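# Raise the bonnet until it props itself up, then release

## Task

Lift the bonnet all the way open so that it remains raised without support, then release it and pull the grippers away. It only counts if the bonnet stays open after the robot has let go.

## Robot and tools

Robot: two arms, left_arm and right_arm, each ending in a two-finger parallel gripper with a wrist camera. The fingers extend along the gripper's +z axis and close along its y axis. The reported hand point (end_effector_position) sits between the finger pads, roughly 1 cm short of the fingertips.

Frame: all poses use one shared scene frame. The origin is on the table top midway between the arms. +x runs out over the table, +z points up, and left_arm is on the +y side. The names left and right do not tell you which side of a camera image an arm appears on. Arm bases: left_arm at (+0.004, +0.273, 0) m, quat_wxyz (+0.998, 0, 0, +0.059); right_arm at (-0.001, -0.226, 0) m, quat_wxyz (+0.996, 0, 0, -0.085). Printed hand positions can be a little wrong, more so when an arm is stretched far.

Row format (used by both motion tools): always 16 plain numbers, even if only one arm should move. The first 8 are for left_arm, the last 8 for right_arm, each as x, y, z, qw, qx, qy, qz, opening. x, y, z is an absolute target position for the hand point in metres in the scene frame; qw..qz is an absolute target orientation, w first. Opening runs from -1 (closed) to +1 (fully open, 0.093 m gap). To keep an arm still, repeat its last reported pose and the opening it should keep, in every call; to keep an orientation steady, keep resending the same target quaternion rather than copying a drifted reading. A target more than 0.6 m from that arm's last reported position along any of its gripper axes is refused, and nothing is sent.

execute_actions: argument actions is a list with at most one item. An empty list just returns the current state. An item with rows (1 to 15 rows) and optional steps (at most 15, default 15) runs that many control steps of 1/30 s; each row is one step and the final row repeats to fill the remaining steps. An item with only steps (up to 300) is a wait counted from the previous result. Optional pictures (true/false) toggles camera images, which come by default.

move: target is one 16-number row as above; speed is optional, 0.002 to 0.5 m/s (default 0.25), with turning capped at twice that value in rad/s. Both grippers travel in straight lines that finish together, lasting 0.5 to 10 s; longer paths stop at 10 s before arriving. Openings are applied at the start. Paths ignore obstacles and the other arm, and grippers may lag, wander, or overshoot the speed, particularly near full reach. Faster contact and targets set deeper past a surface mean harder pushes. The result adds a move: line giving the ending (done, off_target, moving, held, fault) and any limits (paced = the pose was clipped; held = a safety check blocked steps, after which the arm may jump faster), plus each gripper's remaining distance to its target.

wait: seconds, 0 to 10; sends nothing new. zoom_image: camera (cam_high, cam_low, cam_left_wrist, cam_right_wrist) and region [x0, y0, x1, y1] in pixels, at most 504 by 504, origin at the top-left. show_instructions: shows the reference pages. read_manual: licence texts only. finished_scene: scene number; ends the scene for good and grades it.

Control details: every step, the commanded pose is clipped to within 70 mm and 16 degrees of the measured pose, and the controller favours position over orientation if it cannot do both. After an action ends an arm only drifts on to its last clipped pose, so a distant target may need several calls; check the reported pose each time. Joint friction can leave the hand up to about 31 mm off, and commands smaller than that may not move it. Elbows cannot fully straighten. Joint ranges (rad): waist -2.618 to 3.054, shoulder 0 to 3.142, elbow 0 to 3.142, wrist pitch -1.571 to 1.571, wrist yaw -1.571 to 1.571, wrist roll -2.094 to 2.094. The simulation continues running while the operator composes a reply.

Result lines: the state line lists each arm's hand position and quaternion. grip_measured is the gripper motor on the same -1..+1 scale; pads meet near -0.94 and each millimetre of object width adds about 0.0208, with a fixed per-gripper error up to 0.02. Once pads touch something they stop but the motor reading keeps heading to the commanded value, so it barely reveals contact; sending a value below the contact reading squeezes harder, up to roughly 50 to 62 N per pad. Keep sending the closing value to keep holding. Joint positions end with the finger gap in metres. A pose unreachable line names an arm whose command the clearance check altered or blocked; HELD marks affected steps. Hand target shows what the controller is currently steering toward. MOTOR HOT warns at 75 °C; at 90 °C that arm stops for 10 s, and at 100 °C it goes limp and falls (OVER-TEMPERATURE FAULT). Long holds under load heat motors.

Avoid: knocking or placing anything off the table, letting the arms collide or press each other, dropping or slamming the bonnet, and hard pushes. Loose objects may occasionally be nudged by outside disturbances. Finish with the bonnet resting open on its own and both grippers released and withdrawn.

Each tool is called after "Emit:" as name(argument=value, ...), one argument or row to a line, values as JSON.

Reference images:

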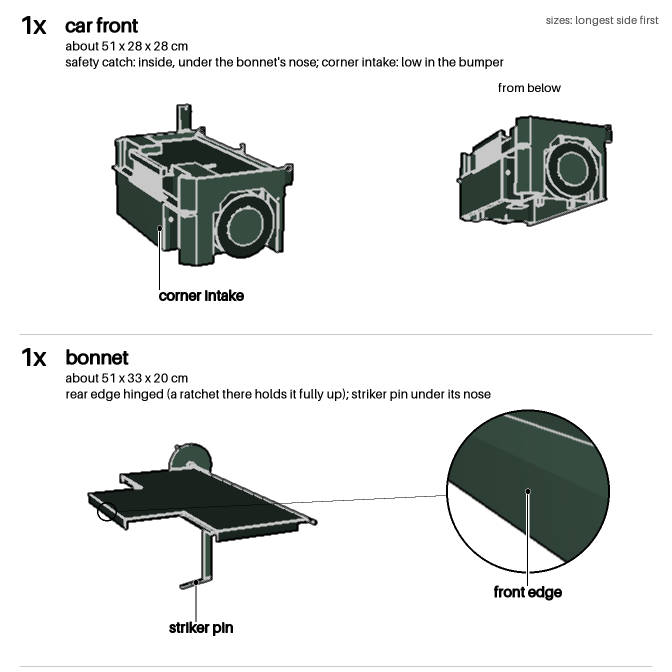

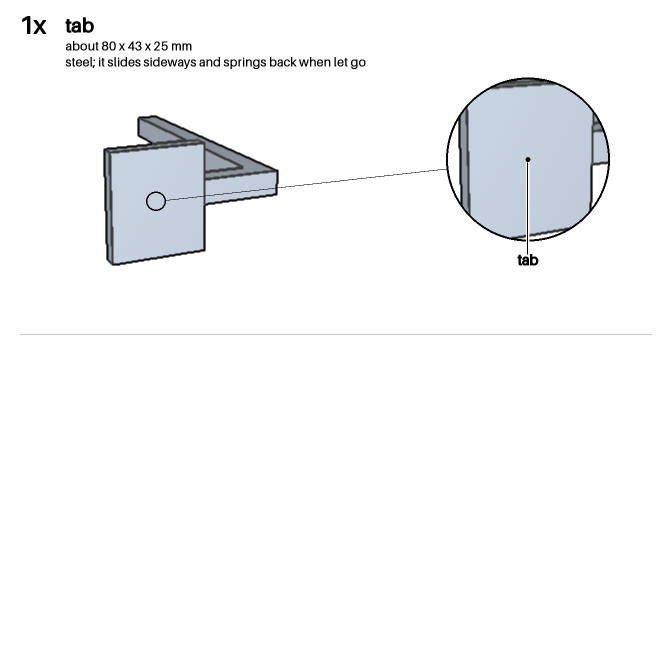

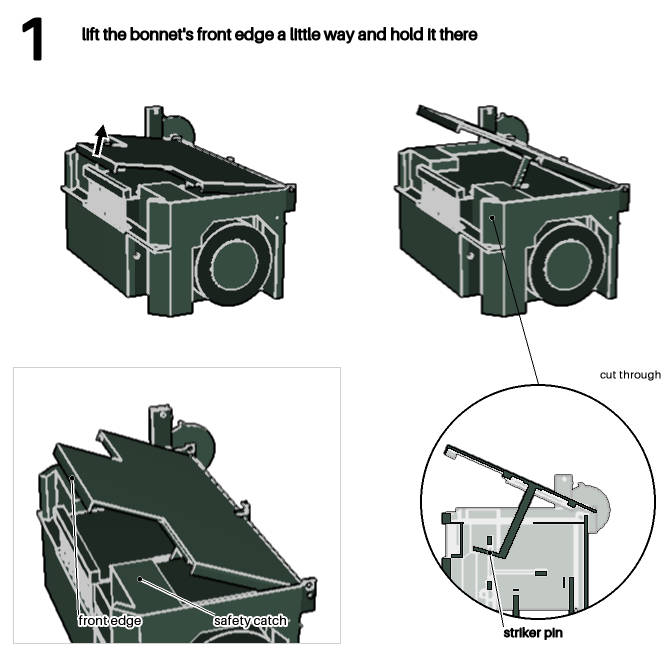

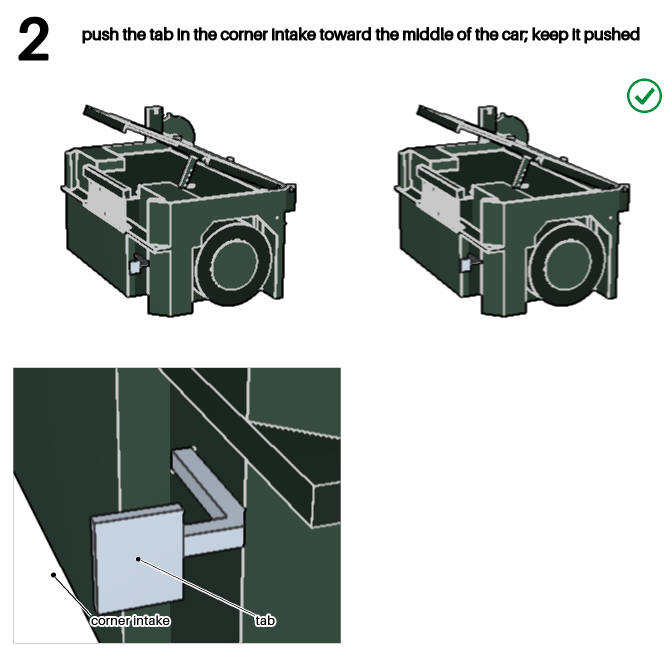

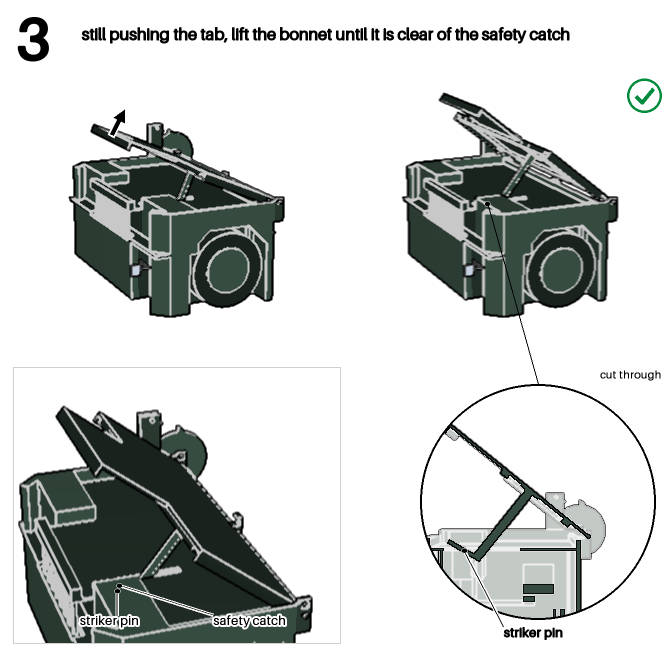

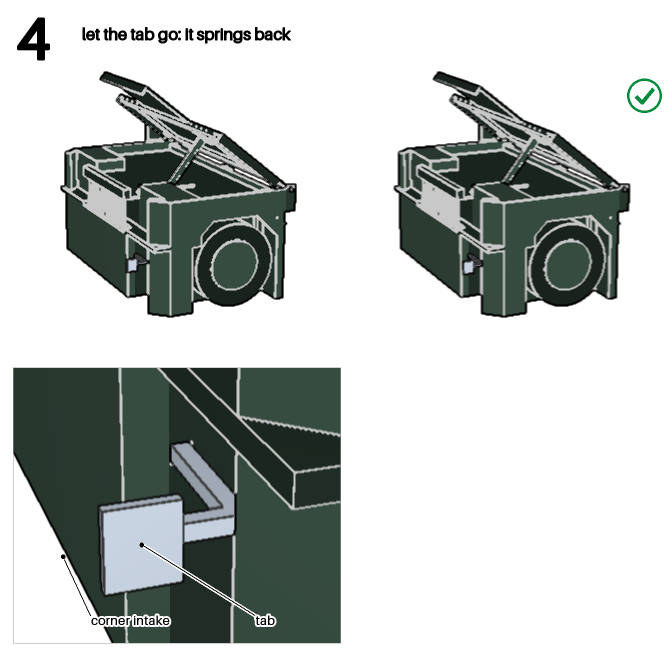

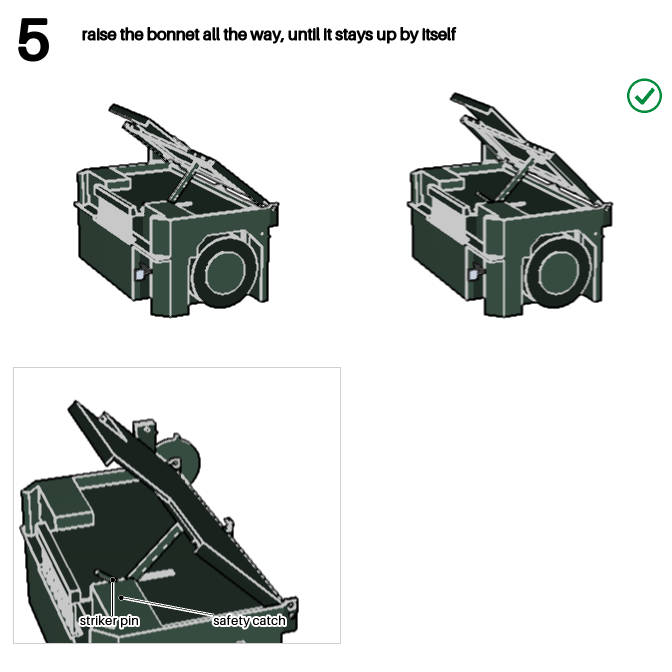

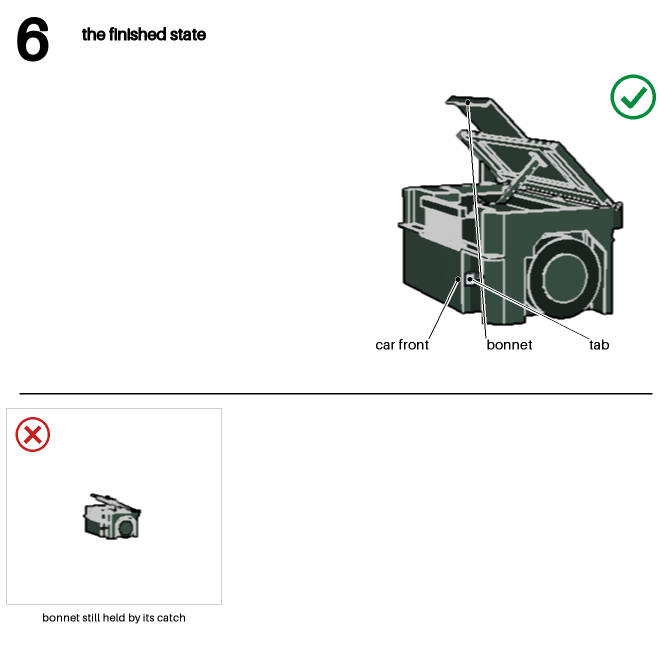

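## Session

Emit:
execute_actions(
  actions=[],
)

Scene clock: 0.00 s of 4710.00 s.
left_arm: end_effector_position=(+0.1413, -0.2205, +0.3631) grip_measured=+1.000 end_effector_quat_wxyz=(+0.418, -0.043, +0.781, -0.462) | right_arm: end_effector_position=(+0.0138, -0.6968, +0.1460) grip_measured=+1.000 end_effector_quat_wxyz=(+0.289, +0.731, +0.605, -0.130)
Joint positions: left_arm=[-1.636  1.725  1.677 -0.253 -0.714 -1.09   0.093] | right_arm=[-1.434  1.798  1.439 -0.588 -0.179  0.213  0.093]
Joint velocities: left_arm=[-0.002  0.002  0.012  0.037 -0.007 -0.051  0.   ] | right_arm=[ 0.012 -0.017 -0.007  0.022  0.051  0.007  0.   ]
Motor temperatures (°C, as the motors report them): left_arm=[28 27 25 28 26 28] | right_arm=[29 27 28 26 27 27]
Hand target (left_arm): +0.141, -0.220, +0.363; +0.418, -0.043, +0.781, -0.462
Hand target (right_arm): +0.014, -0.697, +0.146; +0.289, +0.731, +0.605, -0.130

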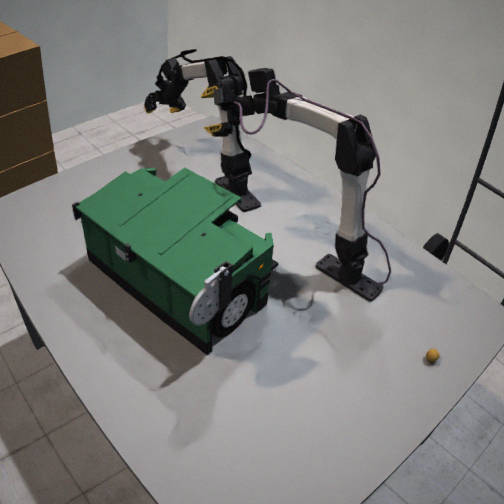

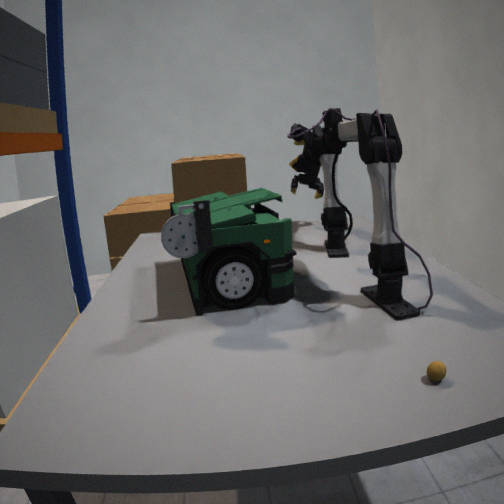

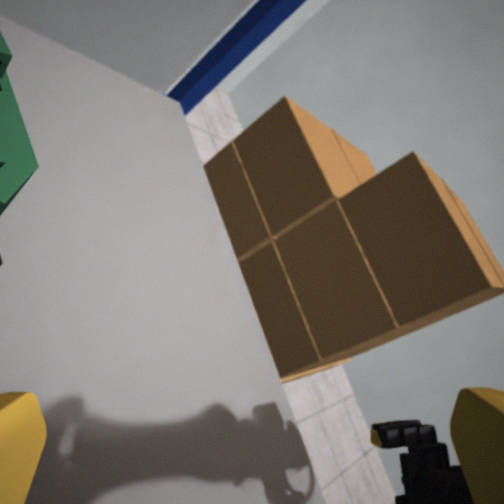

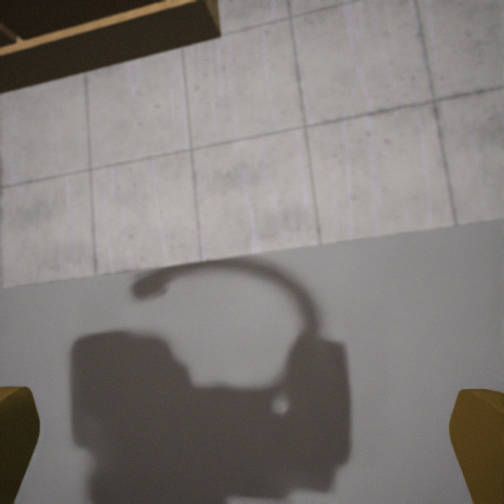

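Emit:
zoom_image(
  camera="cam_high",
  region=[60, 140, 320, 360],
)

Emit:
zoom_image(
  camera="cam_low",
  region=[150, 160, 350, 330],
)

Region (60, 140, 320, 360) of cam_high's 504x504 image, scaled by 1.938, with more detail than that image has; it fills the top 426 rows of this view, and the rest is white.

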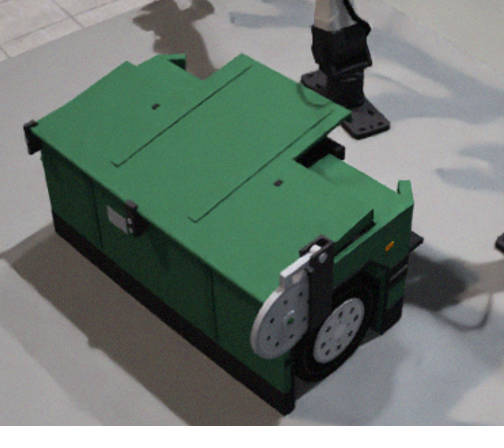

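Region (150, 160, 350, 330) of cam_low's 504x504 image, scaled by 2.520, with more detail than that image has; it fills the top 428 rows of this view, and the rest is white.

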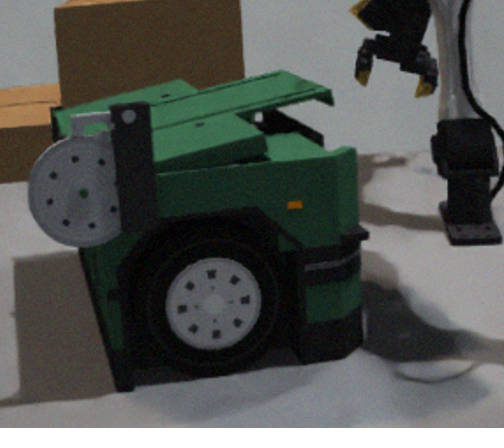

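Emit:
move(
  target=[0.02,0.0,0.42,0.383,0,0.924,0,1, 0.0,-0.5,0.15,0.683,-0.183,0.683,0.183,1],
)

Scene clock: 19.63 s of 4710.00 s.
left_arm: end_effector_position=(+0.0206, -0.0049, +0.4194) grip_measured=+1.000 end_effector_quat_wxyz=(+0.382, +0.110, +0.854, -0.336) | right_arm: end_effector_position=(-0.0045, -0.5069, +0.1436) grip_measured=+1.000 end_effector_quat_wxyz=(+0.505, +0.135, +0.852, -0.020)
Joint positions: left_arm=[-2.141  1.399  1.997 -1.556 -0.94  -1.446  0.093] | right_arm=[-1.932  1.837  1.281 -1.543 -0.969 -2.069  0.093]
Joint velocities: left_arm=[-0.012  0.002  0.012  0.007 -0.066  0.037  0.   ] | right_arm=[ 0.002 -0.012 -0.012 -0.022  0.11  -0.007  0.   ]
Motor temperatures (°C, as the motors report them): left_arm=[28 31 28 31 26 28] | right_arm=[29 34 31 28 27 27]
Hand target (left_arm): +0.020, -0.001, +0.418; +0.386, +0.119, +0.852, -0.333
Hand target (right_arm): -0.004, -0.501, +0.146; +0.499, +0.131, +0.856, -0.019
Off the commanded pose (left_arm): 0.005 m, 42 deg; orientation clipped at the last step of the last action.
Off the commanded pose (right_arm): 0.010 m, 52 deg; orientation clipped at the last step of the last action.
joint sent to its limit (left arm) — the command would take joint 4 (wrist pitch) past its lower limit, so that joint was sent only as far as its limit.
joint sent to its limit (right arm) — the command would take joint 4 (wrist pitch) past its lower limit and joint 6 (wrist roll) past its lower limit, so those joints were sent only as far as their limits.
After step 90, 11.57 s passed at rest.
move: off_target (left_arm, right_arm); limits=paced

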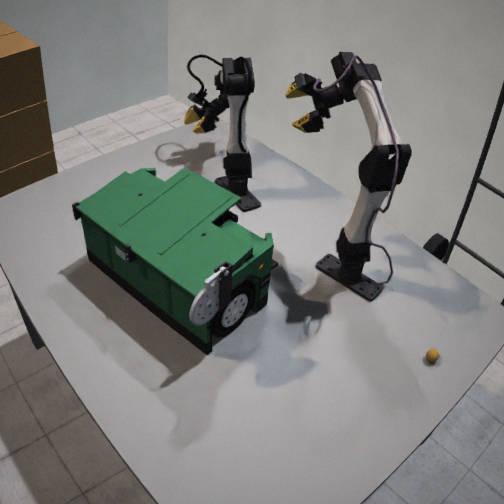

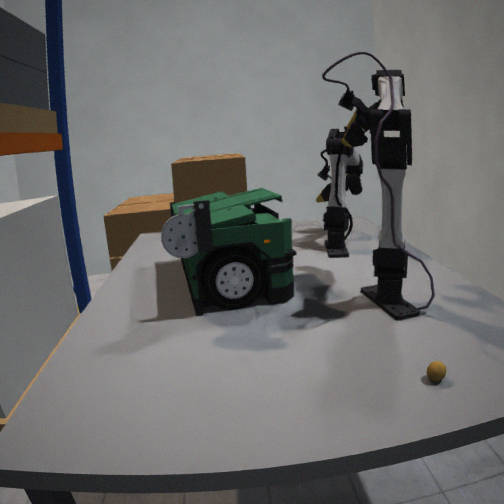

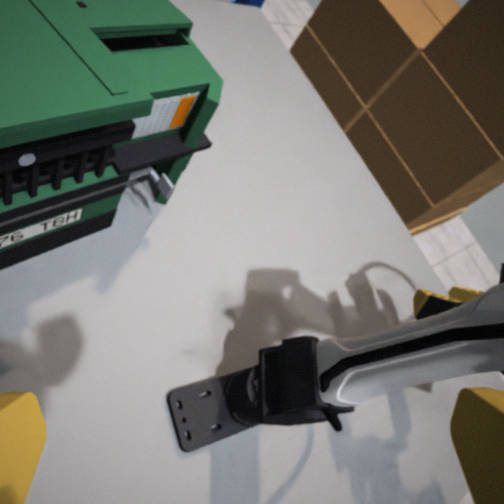

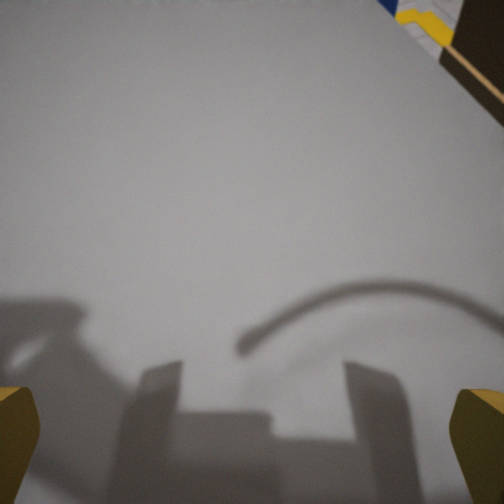

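Emit:
move(
  target=[0.10,0.17,0.33,0.683,0.183,0.683,-0.183,1, 0.13,-0.25,0.17,0.707,0,0.707,0,1],
)

Scene clock: 46.10 s of 4710.00 s.
left_arm: end_effector_position=(+0.1066, +0.1754, +0.3220) grip_measured=+1.000 end_effector_quat_wxyz=(+0.665, +0.190, +0.700, -0.178) | right_arm: end_effector_position=(+0.1288, -0.2419, +0.1757) grip_measured=+1.000 end_effector_quat_wxyz=(+0.491, +0.060, +0.867, -0.062)
Joint positions: left_arm=[ 0.182  0.014  0.826 -0.888  0.825  0.06   0.093] | right_arm=[-0.617  0.005  0.617 -1.232 -0.5   -0.386  0.093]
Joint velocities: left_arm=[ 0.022 -0.002 -0.002  0.007  0.095  0.037  0.   ] | right_arm=[ 0.051 -0.007  0.002  0.007  0.037  0.081  0.   ]
Motor temperatures (°C, as the motors report them): left_arm=[29 30 27 31 26 28] | right_arm=[29 36 31 28 27 27]
Hand target (left_arm): +0.099, +0.172, +0.331; +0.677, +0.201, +0.687, -0.169
Hand target (right_arm): +0.130, -0.245, +0.172; +0.492, +0.064, +0.866, -0.065
Off the commanded pose (left_arm): 0.012 m, 3 deg.
Off the commanded pose (right_arm): 0.010 m, 32 deg; orientation clipped at the last step of the last action.
joint sent to its limit (left arm) — the command would take joint 2 (shoulder) past its lower limit, so that joint was sent only as far as its limit.
joint sent to its limit (right arm) — the command would take joint 2 (shoulder) past its lower limit, so that joint was sent only as far as its limit.
After step 90, 19.07 s passed at rest.
move: off_target (left_arm, right_arm); limits=paced

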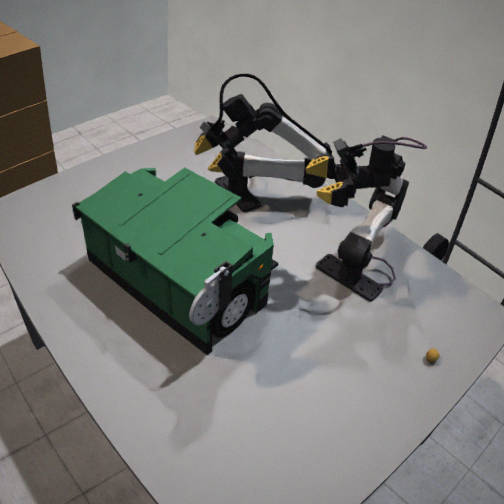

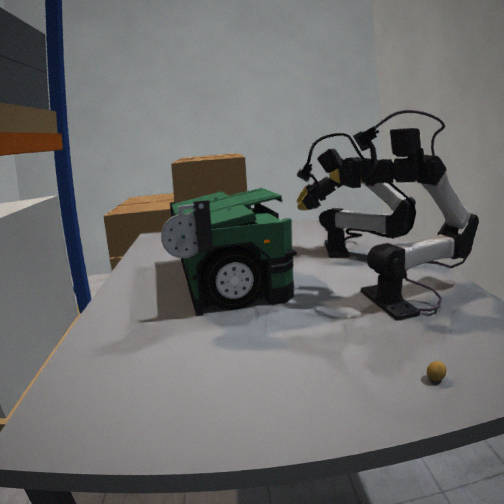

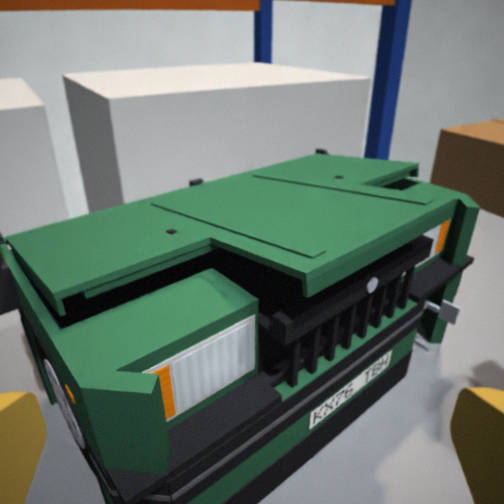

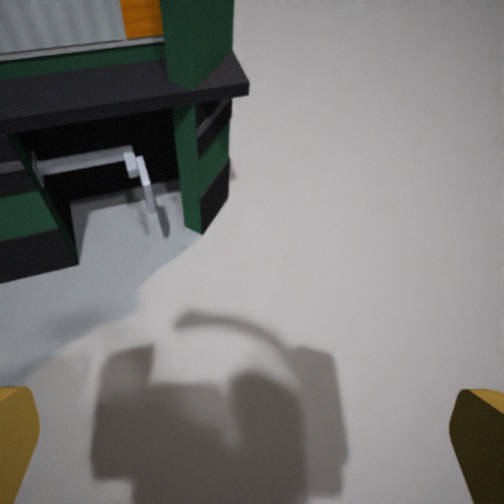

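Emit:
move(
  target=[0.17,0.07,0.25,0.683,0.183,0.683,-0.183,-1, 0.205,-0.255,0.15,0.498,-0.075,0.863,0.044,-1],
  speed=0.15,
)

Scene clock: 73.90 s of 4710.00 s.
left_arm: end_effector_position=(+0.1155, +0.1381, +0.2698) grip_measured=-0.985 end_effector_quat_wxyz=(+0.664, +0.197, +0.696, -0.190) | right_arm: end_effector_position=(+0.2018, -0.2568, +0.1574) grip_measured=-0.985 end_effector_quat_wxyz=(+0.500, -0.067, +0.863, +0.032)
Joint positions: left_arm=[ 0.853  0.014  0.778 -1.554  1.506  0.786  0.   ] | right_arm=[-0.554  0.423  0.457 -0.759 -0.722 -0.542  0.   ]
Joint velocities: left_arm=[ 0.007  0.002  0.002 -0.037 -0.081  0.007  0.   ] | right_arm=[-0.012 -0.012 -0.017 -0.007 -0.037 -0.022  0.   ]
Motor temperatures (°C, as the motors report them): left_arm=[29 30 29 34 26 28] | right_arm=[29 33 31 33 27 27]
Hand target (left_arm): +0.116, +0.137, +0.268; +0.668, +0.198, +0.692, -0.188
Hand target (right_arm): +0.204, -0.254, +0.150; +0.496, -0.074, +0.864, +0.045
Off the commanded pose (left_arm): 0.089 m, 3 deg; position clipped at the last step of the last action.
Off the commanded pose (right_arm): 0.008 m, 2 deg.
joint sent to its limit (left arm) — the command would take joint 2 (shoulder) past its lower limit and joint 4 (wrist pitch) past its lower limit, so those joints were sent only as far as their limits.
After step 90, 23.03 s passed at rest.
move: off_target (left_arm); limits=paced

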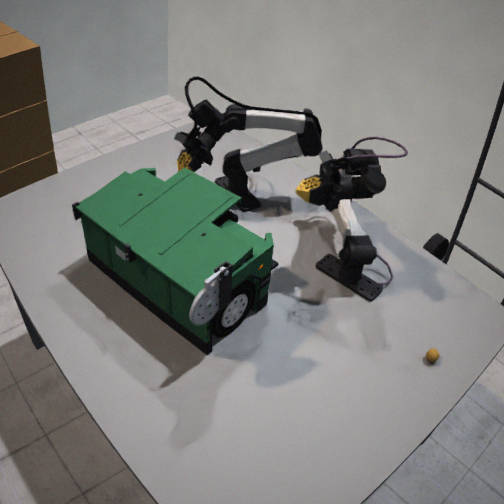

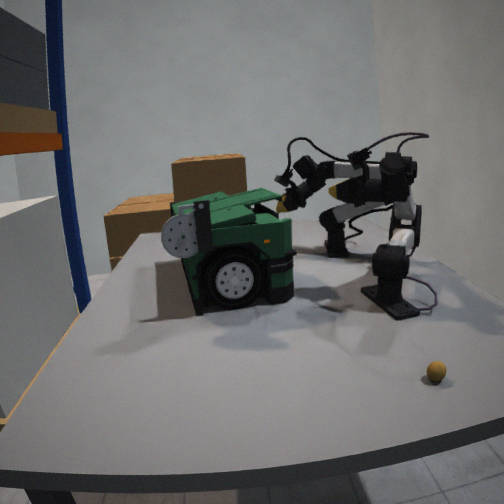

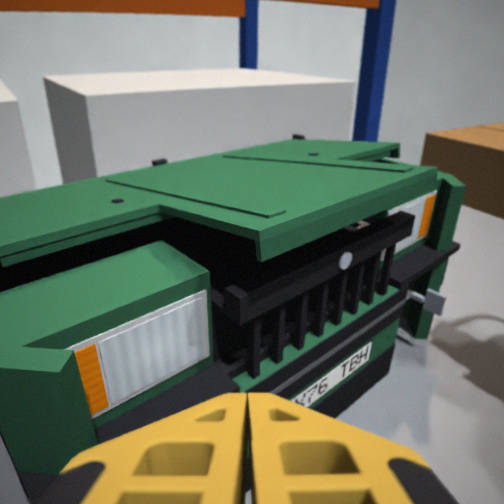

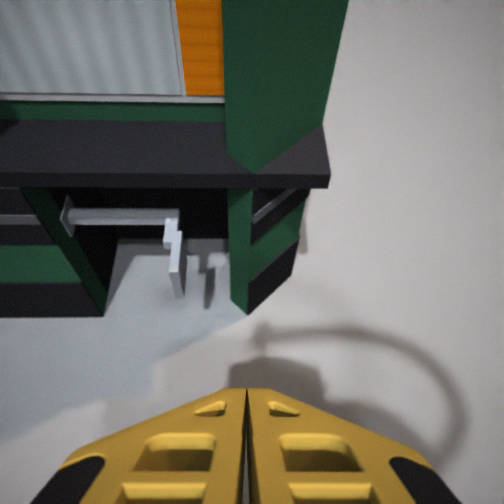

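Emit:
move(
  target=[0.17,0.27,0.32,0.707,0,0.707,0,-1, 0.26,-0.245,0.113,0.498,-0.075,0.863,0.044,-1],
  speed=0.12,
)

Scene clock: 95.07 s of 4710.00 s.
left_arm: end_effector_position=(+0.1638, +0.2618, +0.3289) grip_measured=-0.985 end_effector_quat_wxyz=(+0.716, +0.006, +0.699, +0.005) | right_arm: end_effector_position=(+0.2593, -0.2448, +0.1239) grip_measured=-0.985 end_effector_quat_wxyz=(+0.508, -0.078, +0.857, +0.043)
Joint positions: left_arm=[ 0.775  0.038  0.704 -0.627  0.895 -0.014  0.   ] | right_arm=[-0.2    0.652  0.298 -0.216 -0.472 -0.29   0.   ]
Joint velocities: left_arm=[-0.081  0.007 -0.002 -0.007 -0.139 -0.022  0.   ] | right_arm=[-0.002  0.007 -0.017 -0.066  0.022  0.037  0.   ]
Motor temperatures (°C, as the motors report them): left_arm=[29 30 29 33 26 28] | right_arm=[29 31 32 34 27 27]
Hand target (left_arm): +0.169, +0.269, +0.325; +0.712, -0.005, +0.702, -0.000
Hand target (right_arm): +0.259, -0.244, +0.114; +0.498, -0.074, +0.863, +0.047
Off the commanded pose (left_arm): 0.014 m, 2 deg.
Off the commanded pose (right_arm): 0.011 m, 1 deg.
After step 90, 15.33 s passed at rest.
move: off_target (left_arm, right_arm)

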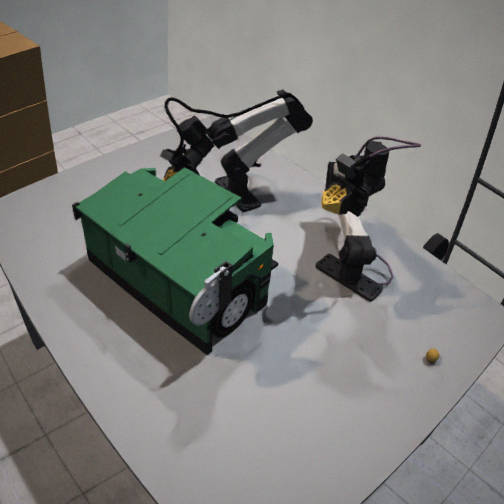

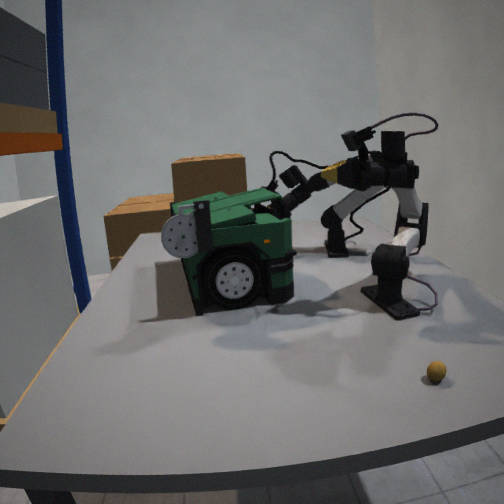

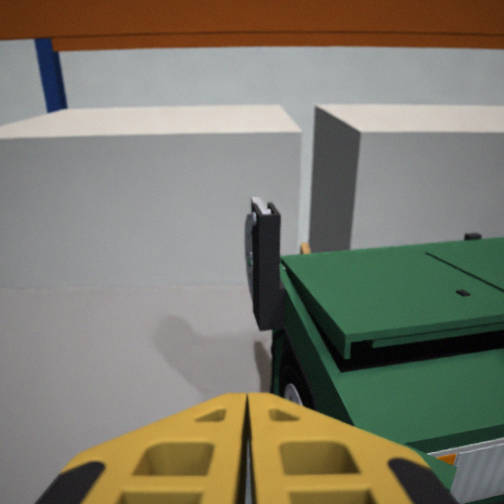

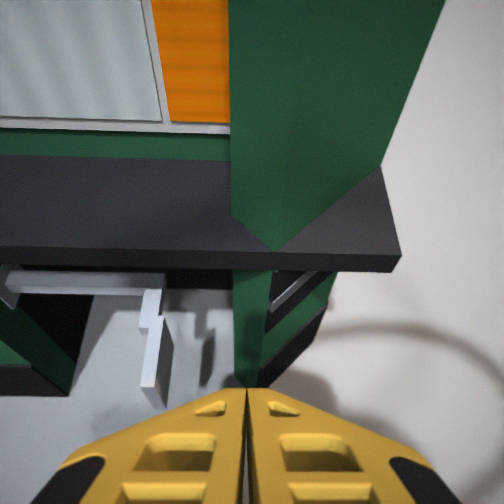

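Emit:
move(
  target=[0.27,0.22,0.39,0.707,0,0.707,0,-1, 0.27,-0.243,0.098,0.498,-0.075,0.863,0.044,-1],
  speed=0.15,
)

Emit:
move(
  target=[0.185,0.09,0.30,0.653,0.271,0.653,-0.271,-1, 0.27,-0.243,0.098,0.498,-0.075,0.863,0.044,-1],
  speed=0.15,
)

Scene clock: 105.07 s of 4710.00 s.
left_arm: end_effector_position=(+0.2685, +0.2242, +0.3819) grip_measured=-0.985 end_effector_quat_wxyz=(+0.701, -0.008, +0.713, -0.009) | right_arm: end_effector_position=(+0.2708, -0.2446, +0.1086) grip_measured=-0.985 end_effector_quat_wxyz=(+0.508, -0.079, +0.857, +0.040)
Joint positions: left_arm=[-0.591  0.642  0.872 -0.247 -0.471 -0.032  0.   ] | right_arm=[-0.162  0.751  0.251 -0.061 -0.436 -0.271  0.   ]
Joint velocities: left_arm=[-0.002  0.012  0.002 -0.007 -0.095  0.007  0.   ] | right_arm=[ 0.017  0.002 -0.007 -0.051  0.051  0.007  0.   ]
Motor temperatures (°C, as the motors report them): left_arm=[29 30 29 35 26 28] | right_arm=[29 31 33 35 27 27]
Hand target (left_arm): +0.270, +0.222, +0.392; +0.709, -0.010, +0.705, -0.011
Hand target (right_arm): +0.269, -0.243, +0.098; +0.498, -0.075, +0.863, +0.044
Off the commanded pose (left_arm): 0.009 m, 2 deg.
Off the commanded pose (right_arm): 0.011 m, 1 deg.
After step 90, 5.10 s passed at rest.
move: off_target (right_arm); limits=paced

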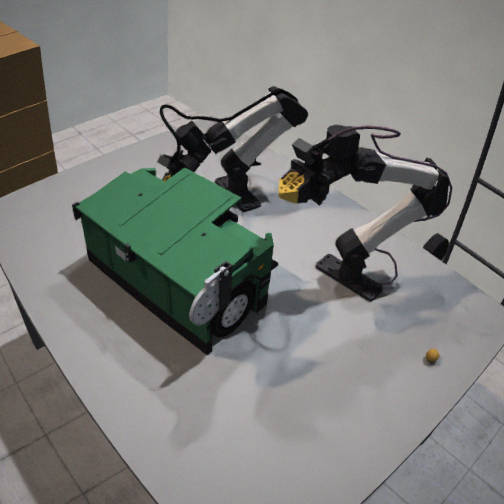

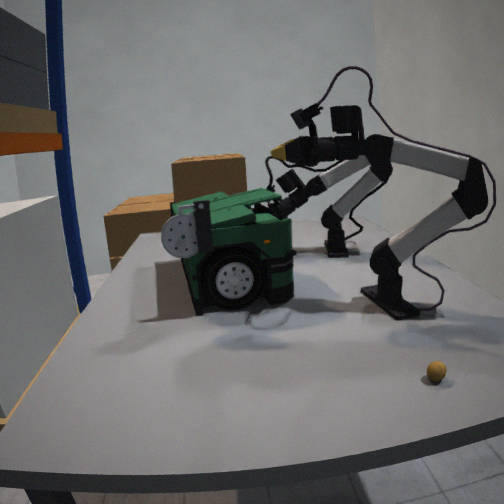

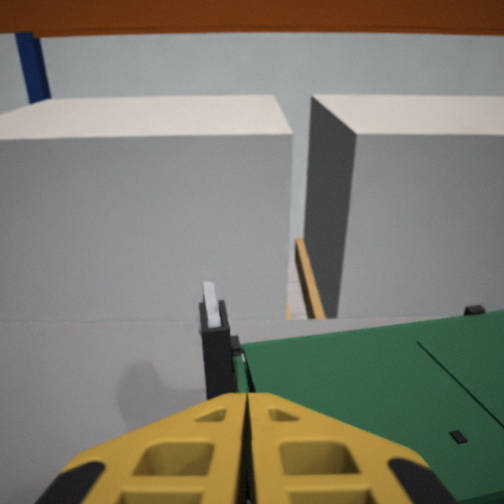

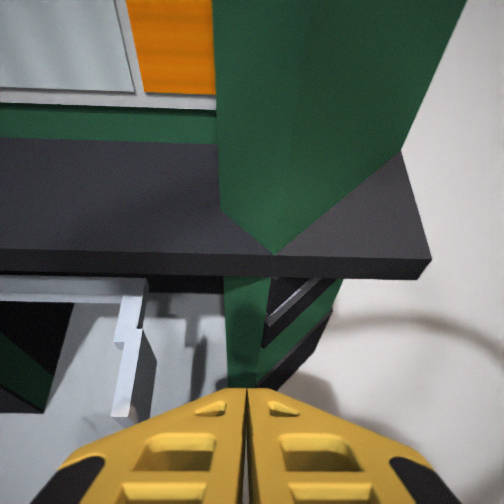

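Scene clock: 108.20 s of 4710.00 s.
left_arm: end_effector_position=(+0.1904, +0.0920, +0.2994) grip_measured=-0.985 end_effector_quat_wxyz=(+0.645, +0.262, +0.667, -0.266) | right_arm: end_effector_position=(+0.2708, -0.2446, +0.1087) grip_measured=-0.985 end_effector_quat_wxyz=(+0.508, -0.079, +0.857, +0.040)
Joint positions: left_arm=[-0.902  0.424  0.522 -0.123 -0.017 -0.018  0.   ] | right_arm=[-0.162  0.751  0.251 -0.061 -0.436 -0.271  0.   ]
Joint velocities: left_arm=[-0.007 -0.012  0.012 -0.022  0.037  0.007  0.   ] | right_arm=[ 0.007 -0.007 -0.007  0.022  0.022 -0.022  0.   ]
Motor temperatures (°C, as the motors report them): left_arm=[29 30 29 35 26 28] | right_arm=[29 30 33 36 27 27]
Hand target (left_arm): +0.186, +0.090, +0.301; +0.650, +0.268, +0.656, -0.274
Hand target (right_arm): +0.269, -0.243, +0.098; +0.498, -0.075, +0.863, +0.044
Off the commanded pose (left_arm): 0.006 m, 2 deg.
Off the commanded pose (right_arm): 0.011 m, 1 deg.
move: off_target (right_arm)

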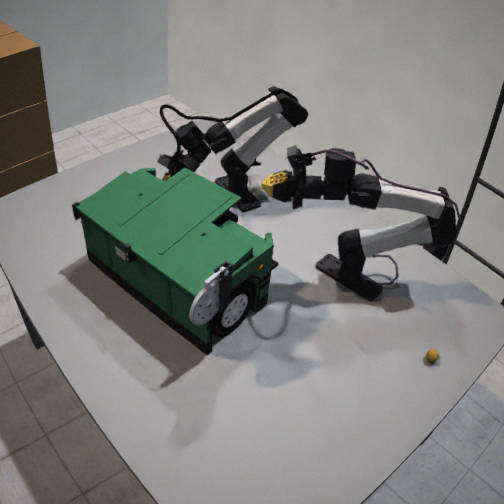

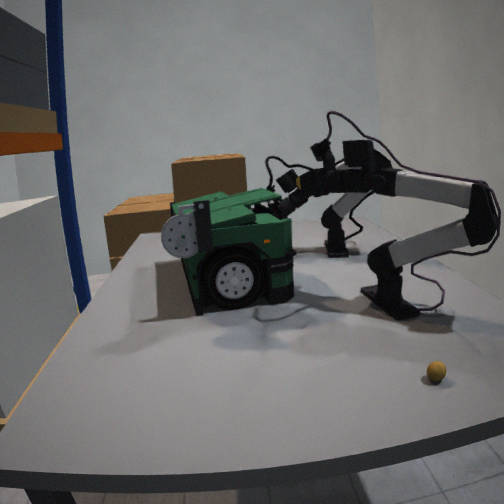

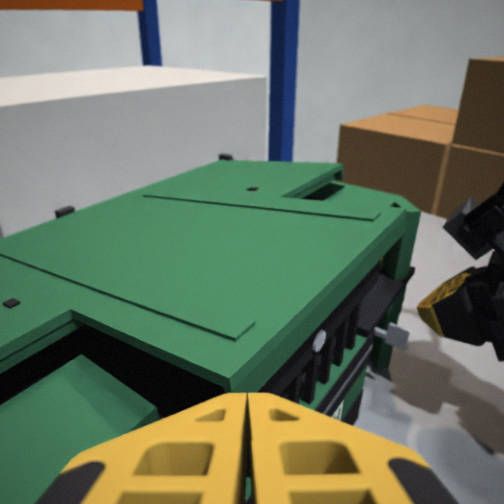

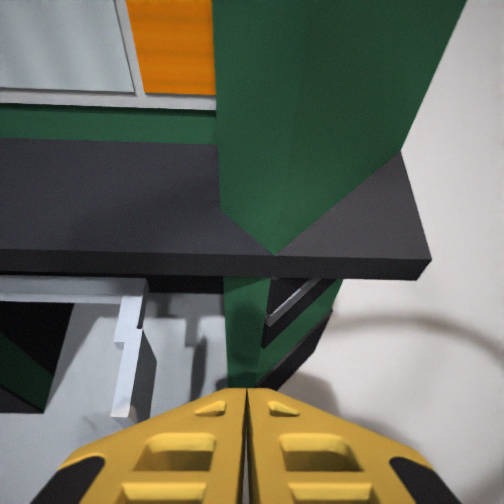

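Emit:
move(
  target=[0.185,0.085,0.24,0.653,0.271,0.653,-0.271,-1, 0.272,-0.2,0.095,0.498,-0.075,0.863,0.044,-1],
  speed=0.05,
)

Scene clock: 118.00 s of 4710.00 s.
left_arm: end_effector_position=(+0.1873, +0.0845, +0.2377) grip_measured=-0.985 end_effector_quat_wxyz=(+0.643, +0.271, +0.663, -0.270) | right_arm: end_effector_position=(+0.2738, -0.2189, +0.1046) grip_measured=-0.985 end_effector_quat_wxyz=(+0.501, -0.051, +0.864, +0.008)
Joint positions: left_arm=[-0.947  0.347  0.269  0.05  -0.043 -0.01   0.   ] | right_arm=[ 0.142  0.712  0.231 -0.043 -0.088 -0.095  0.   ]
Joint velocities: left_arm=[-0.007  0.002 -0.002  0.037 -0.022  0.051  0.   ] | right_arm=[-0.002 -0.007 -0.007 -0.022  0.022 -0.051  0.   ]
Motor temperatures (°C, as the motors report them): left_arm=[29 30 29 37 26 28] | right_arm=[29 30 34 36 27 27]
Hand target (left_arm): +0.185, +0.085, +0.240; +0.652, +0.271, +0.654, -0.272
Hand target (right_arm): +0.270, -0.200, +0.096; +0.497, -0.073, +0.864, +0.046
Off the commanded pose (left_arm): 0.003 m, 2 deg.
Off the commanded pose (right_arm): 0.021 m, 5 deg.
After step 90, 5.10 s passed at rest.
move: off_target (right_arm)

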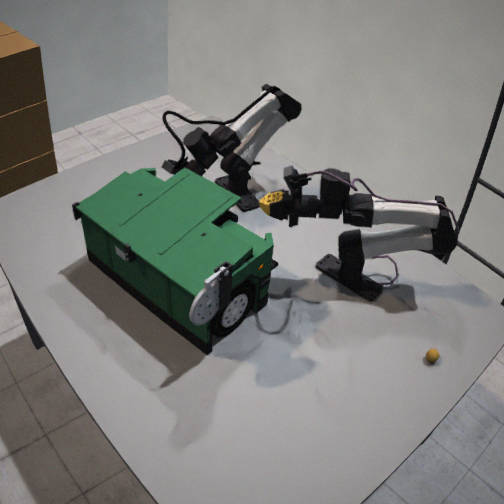

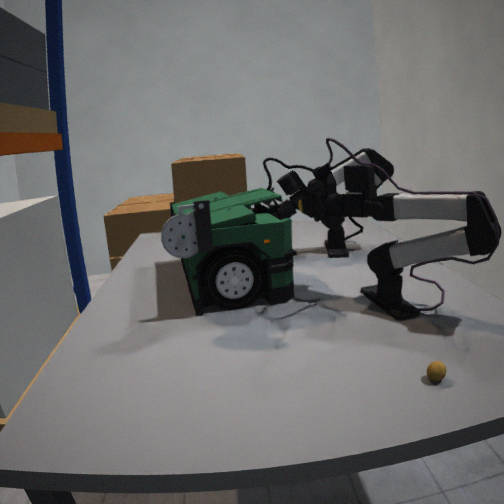

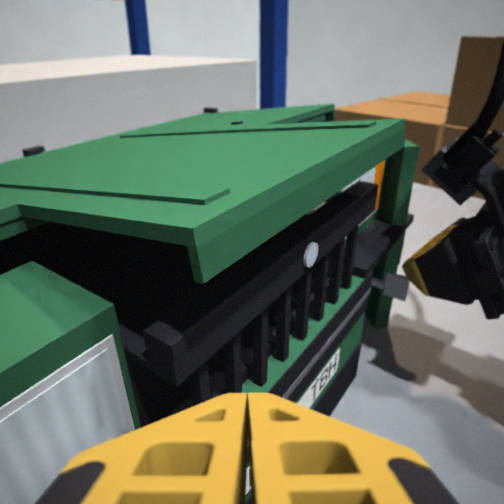

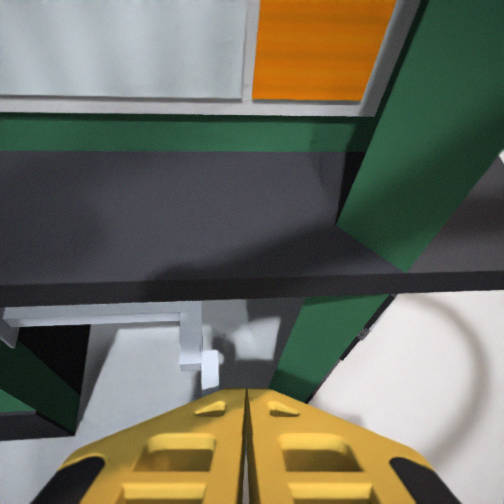

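Emit:
move(
  target=[0.185,0.085,0.24,0.653,0.271,0.653,-0.271,-1, 0.268,-0.175,0.082,0.498,-0.075,0.863,0.044,-1],
  speed=0.04,
)

Scene clock: 126.03 s of 4710.00 s.
left_arm: end_effector_position=(+0.1874, +0.0846, +0.2378) grip_measured=-0.985 end_effector_quat_wxyz=(+0.644, +0.271, +0.663, -0.269) | right_arm: end_effector_position=(+0.2729, -0.2179, +0.1038) grip_measured=-0.985 end_effector_quat_wxyz=(+0.516, -0.015, +0.855, -0.045)
Joint positions: left_arm=[-0.947  0.347  0.269  0.051 -0.043 -0.009  0.   ] | right_arm=[ 0.319  0.697  0.19   0.016  0.195 -0.001  0.   ]
Joint velocities: left_arm=[-0.002 -0.012 -0.002  0.007  0.081 -0.066  0.   ] | right_arm=[ 0.007 -0.002 -0.022  0.066 -0.037 -0.022  0.   ]
Motor temperatures (°C, as the motors report them): left_arm=[29 29 30 38 26 28] | right_arm=[29 30 34 37 27 27]
Hand target (left_arm): +0.185, +0.085, +0.240; +0.653, +0.271, +0.653, -0.272
Hand target (right_arm): +0.263, -0.179, +0.084; +0.494, -0.070, +0.865, +0.041
Off the commanded pose (left_arm): 0.003 m, 2 deg.
Off the commanded pose (right_arm): 0.048 m, 13 deg.
After step 90, 3.50 s passed at rest.
move: off_target (right_arm)

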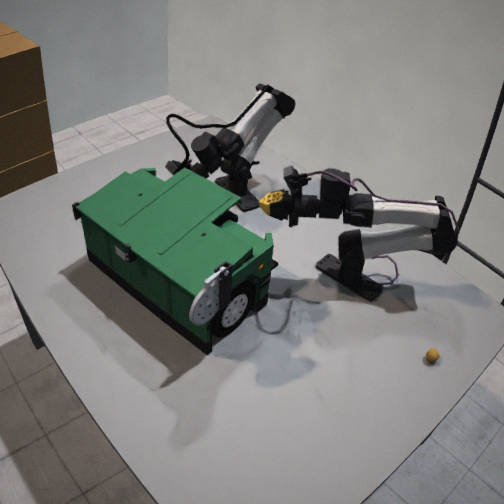

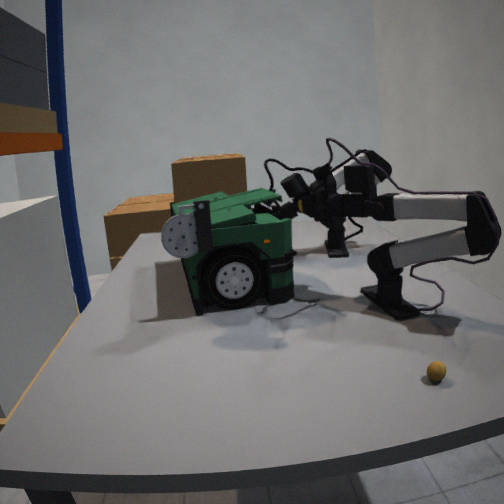

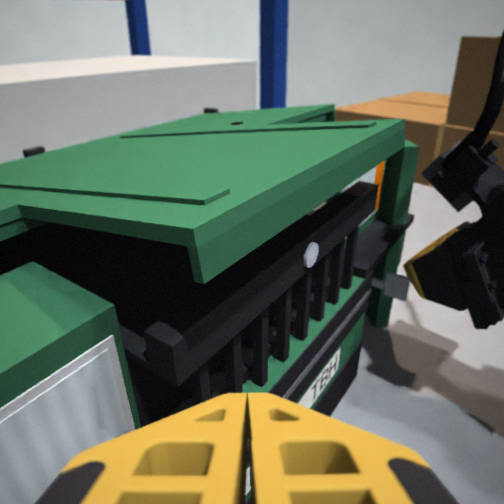

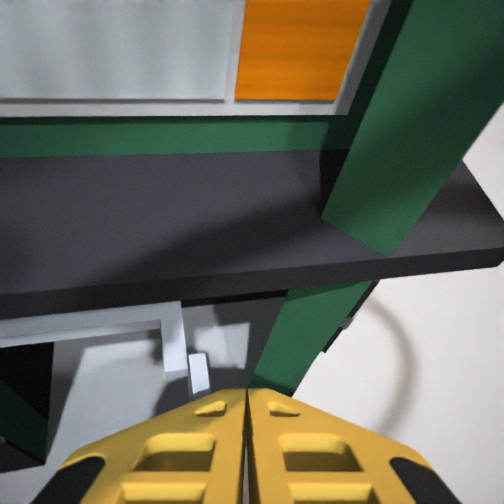

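Emit:
move(
  target=[0.245,0.025,0.24,0.653,0.271,0.653,-0.271,-1, 0.27,-0.225,0.095,0.498,-0.075,0.863,0.044,-1],
  speed=0.06,
)

Scene clock: 134.17 s of 4710.00 s.
left_arm: end_effector_position=(+0.2399, +0.0262, +0.2211) grip_measured=-0.985 end_effector_quat_wxyz=(+0.634, +0.278, +0.671, -0.266) | right_arm: end_effector_position=(+0.2685, -0.2245, +0.0942) grip_measured=-0.985 end_effector_quat_wxyz=(+0.502, -0.074, +0.861, +0.038)
Joint positions: left_arm=[-0.947  0.942  0.326  0.562 -0.039 -0.007  0.   ] | right_arm=[-0.004  0.72   0.19  -0.011 -0.29  -0.18   0.   ]
Joint velocities: left_arm=[-0.007 -0.012 -0.012 -0.051 -0.037  0.037  0.   ] | right_arm=[-0.017  0.017 -0.032 -0.007  0.022 -0.022  0.   ]
Motor temperatures (°C, as the motors report them): left_arm=[29 29 31 39 26 28] | right_arm=[29 30 34 38 28 27]
Hand target (left_arm): +0.245, +0.025, +0.240; +0.653, +0.271, +0.653, -0.271
Hand target (right_arm): +0.270, -0.225, +0.095; +0.497, -0.076, +0.863, +0.041
Off the commanded pose (left_arm): 0.020 m, 3 deg.
Off the commanded pose (right_arm): 0.002 m, 1 deg.
After step 90, 2.87 s passed at rest.
move: off_target (left_arm)

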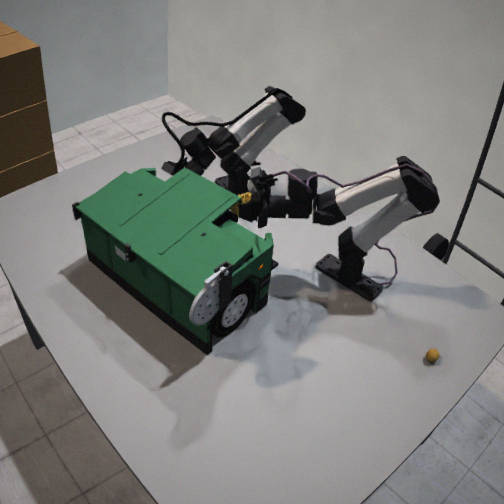

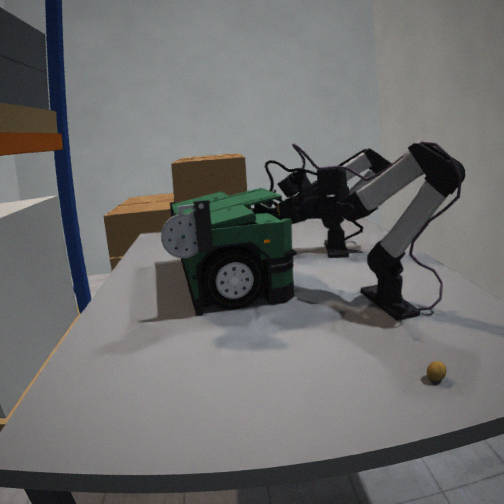

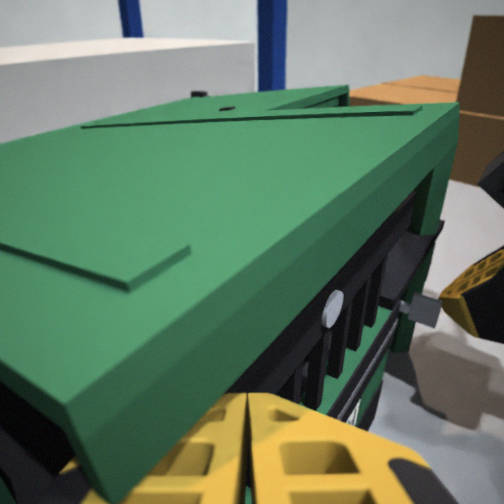

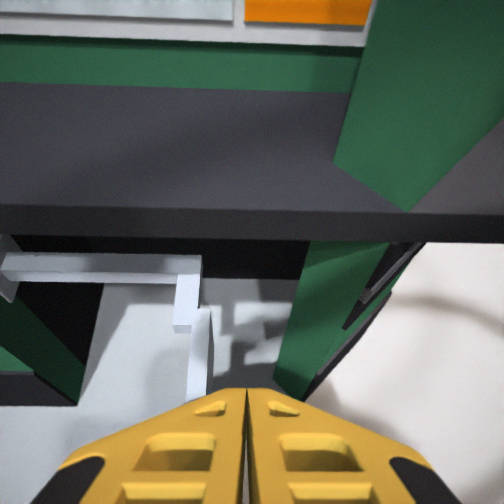

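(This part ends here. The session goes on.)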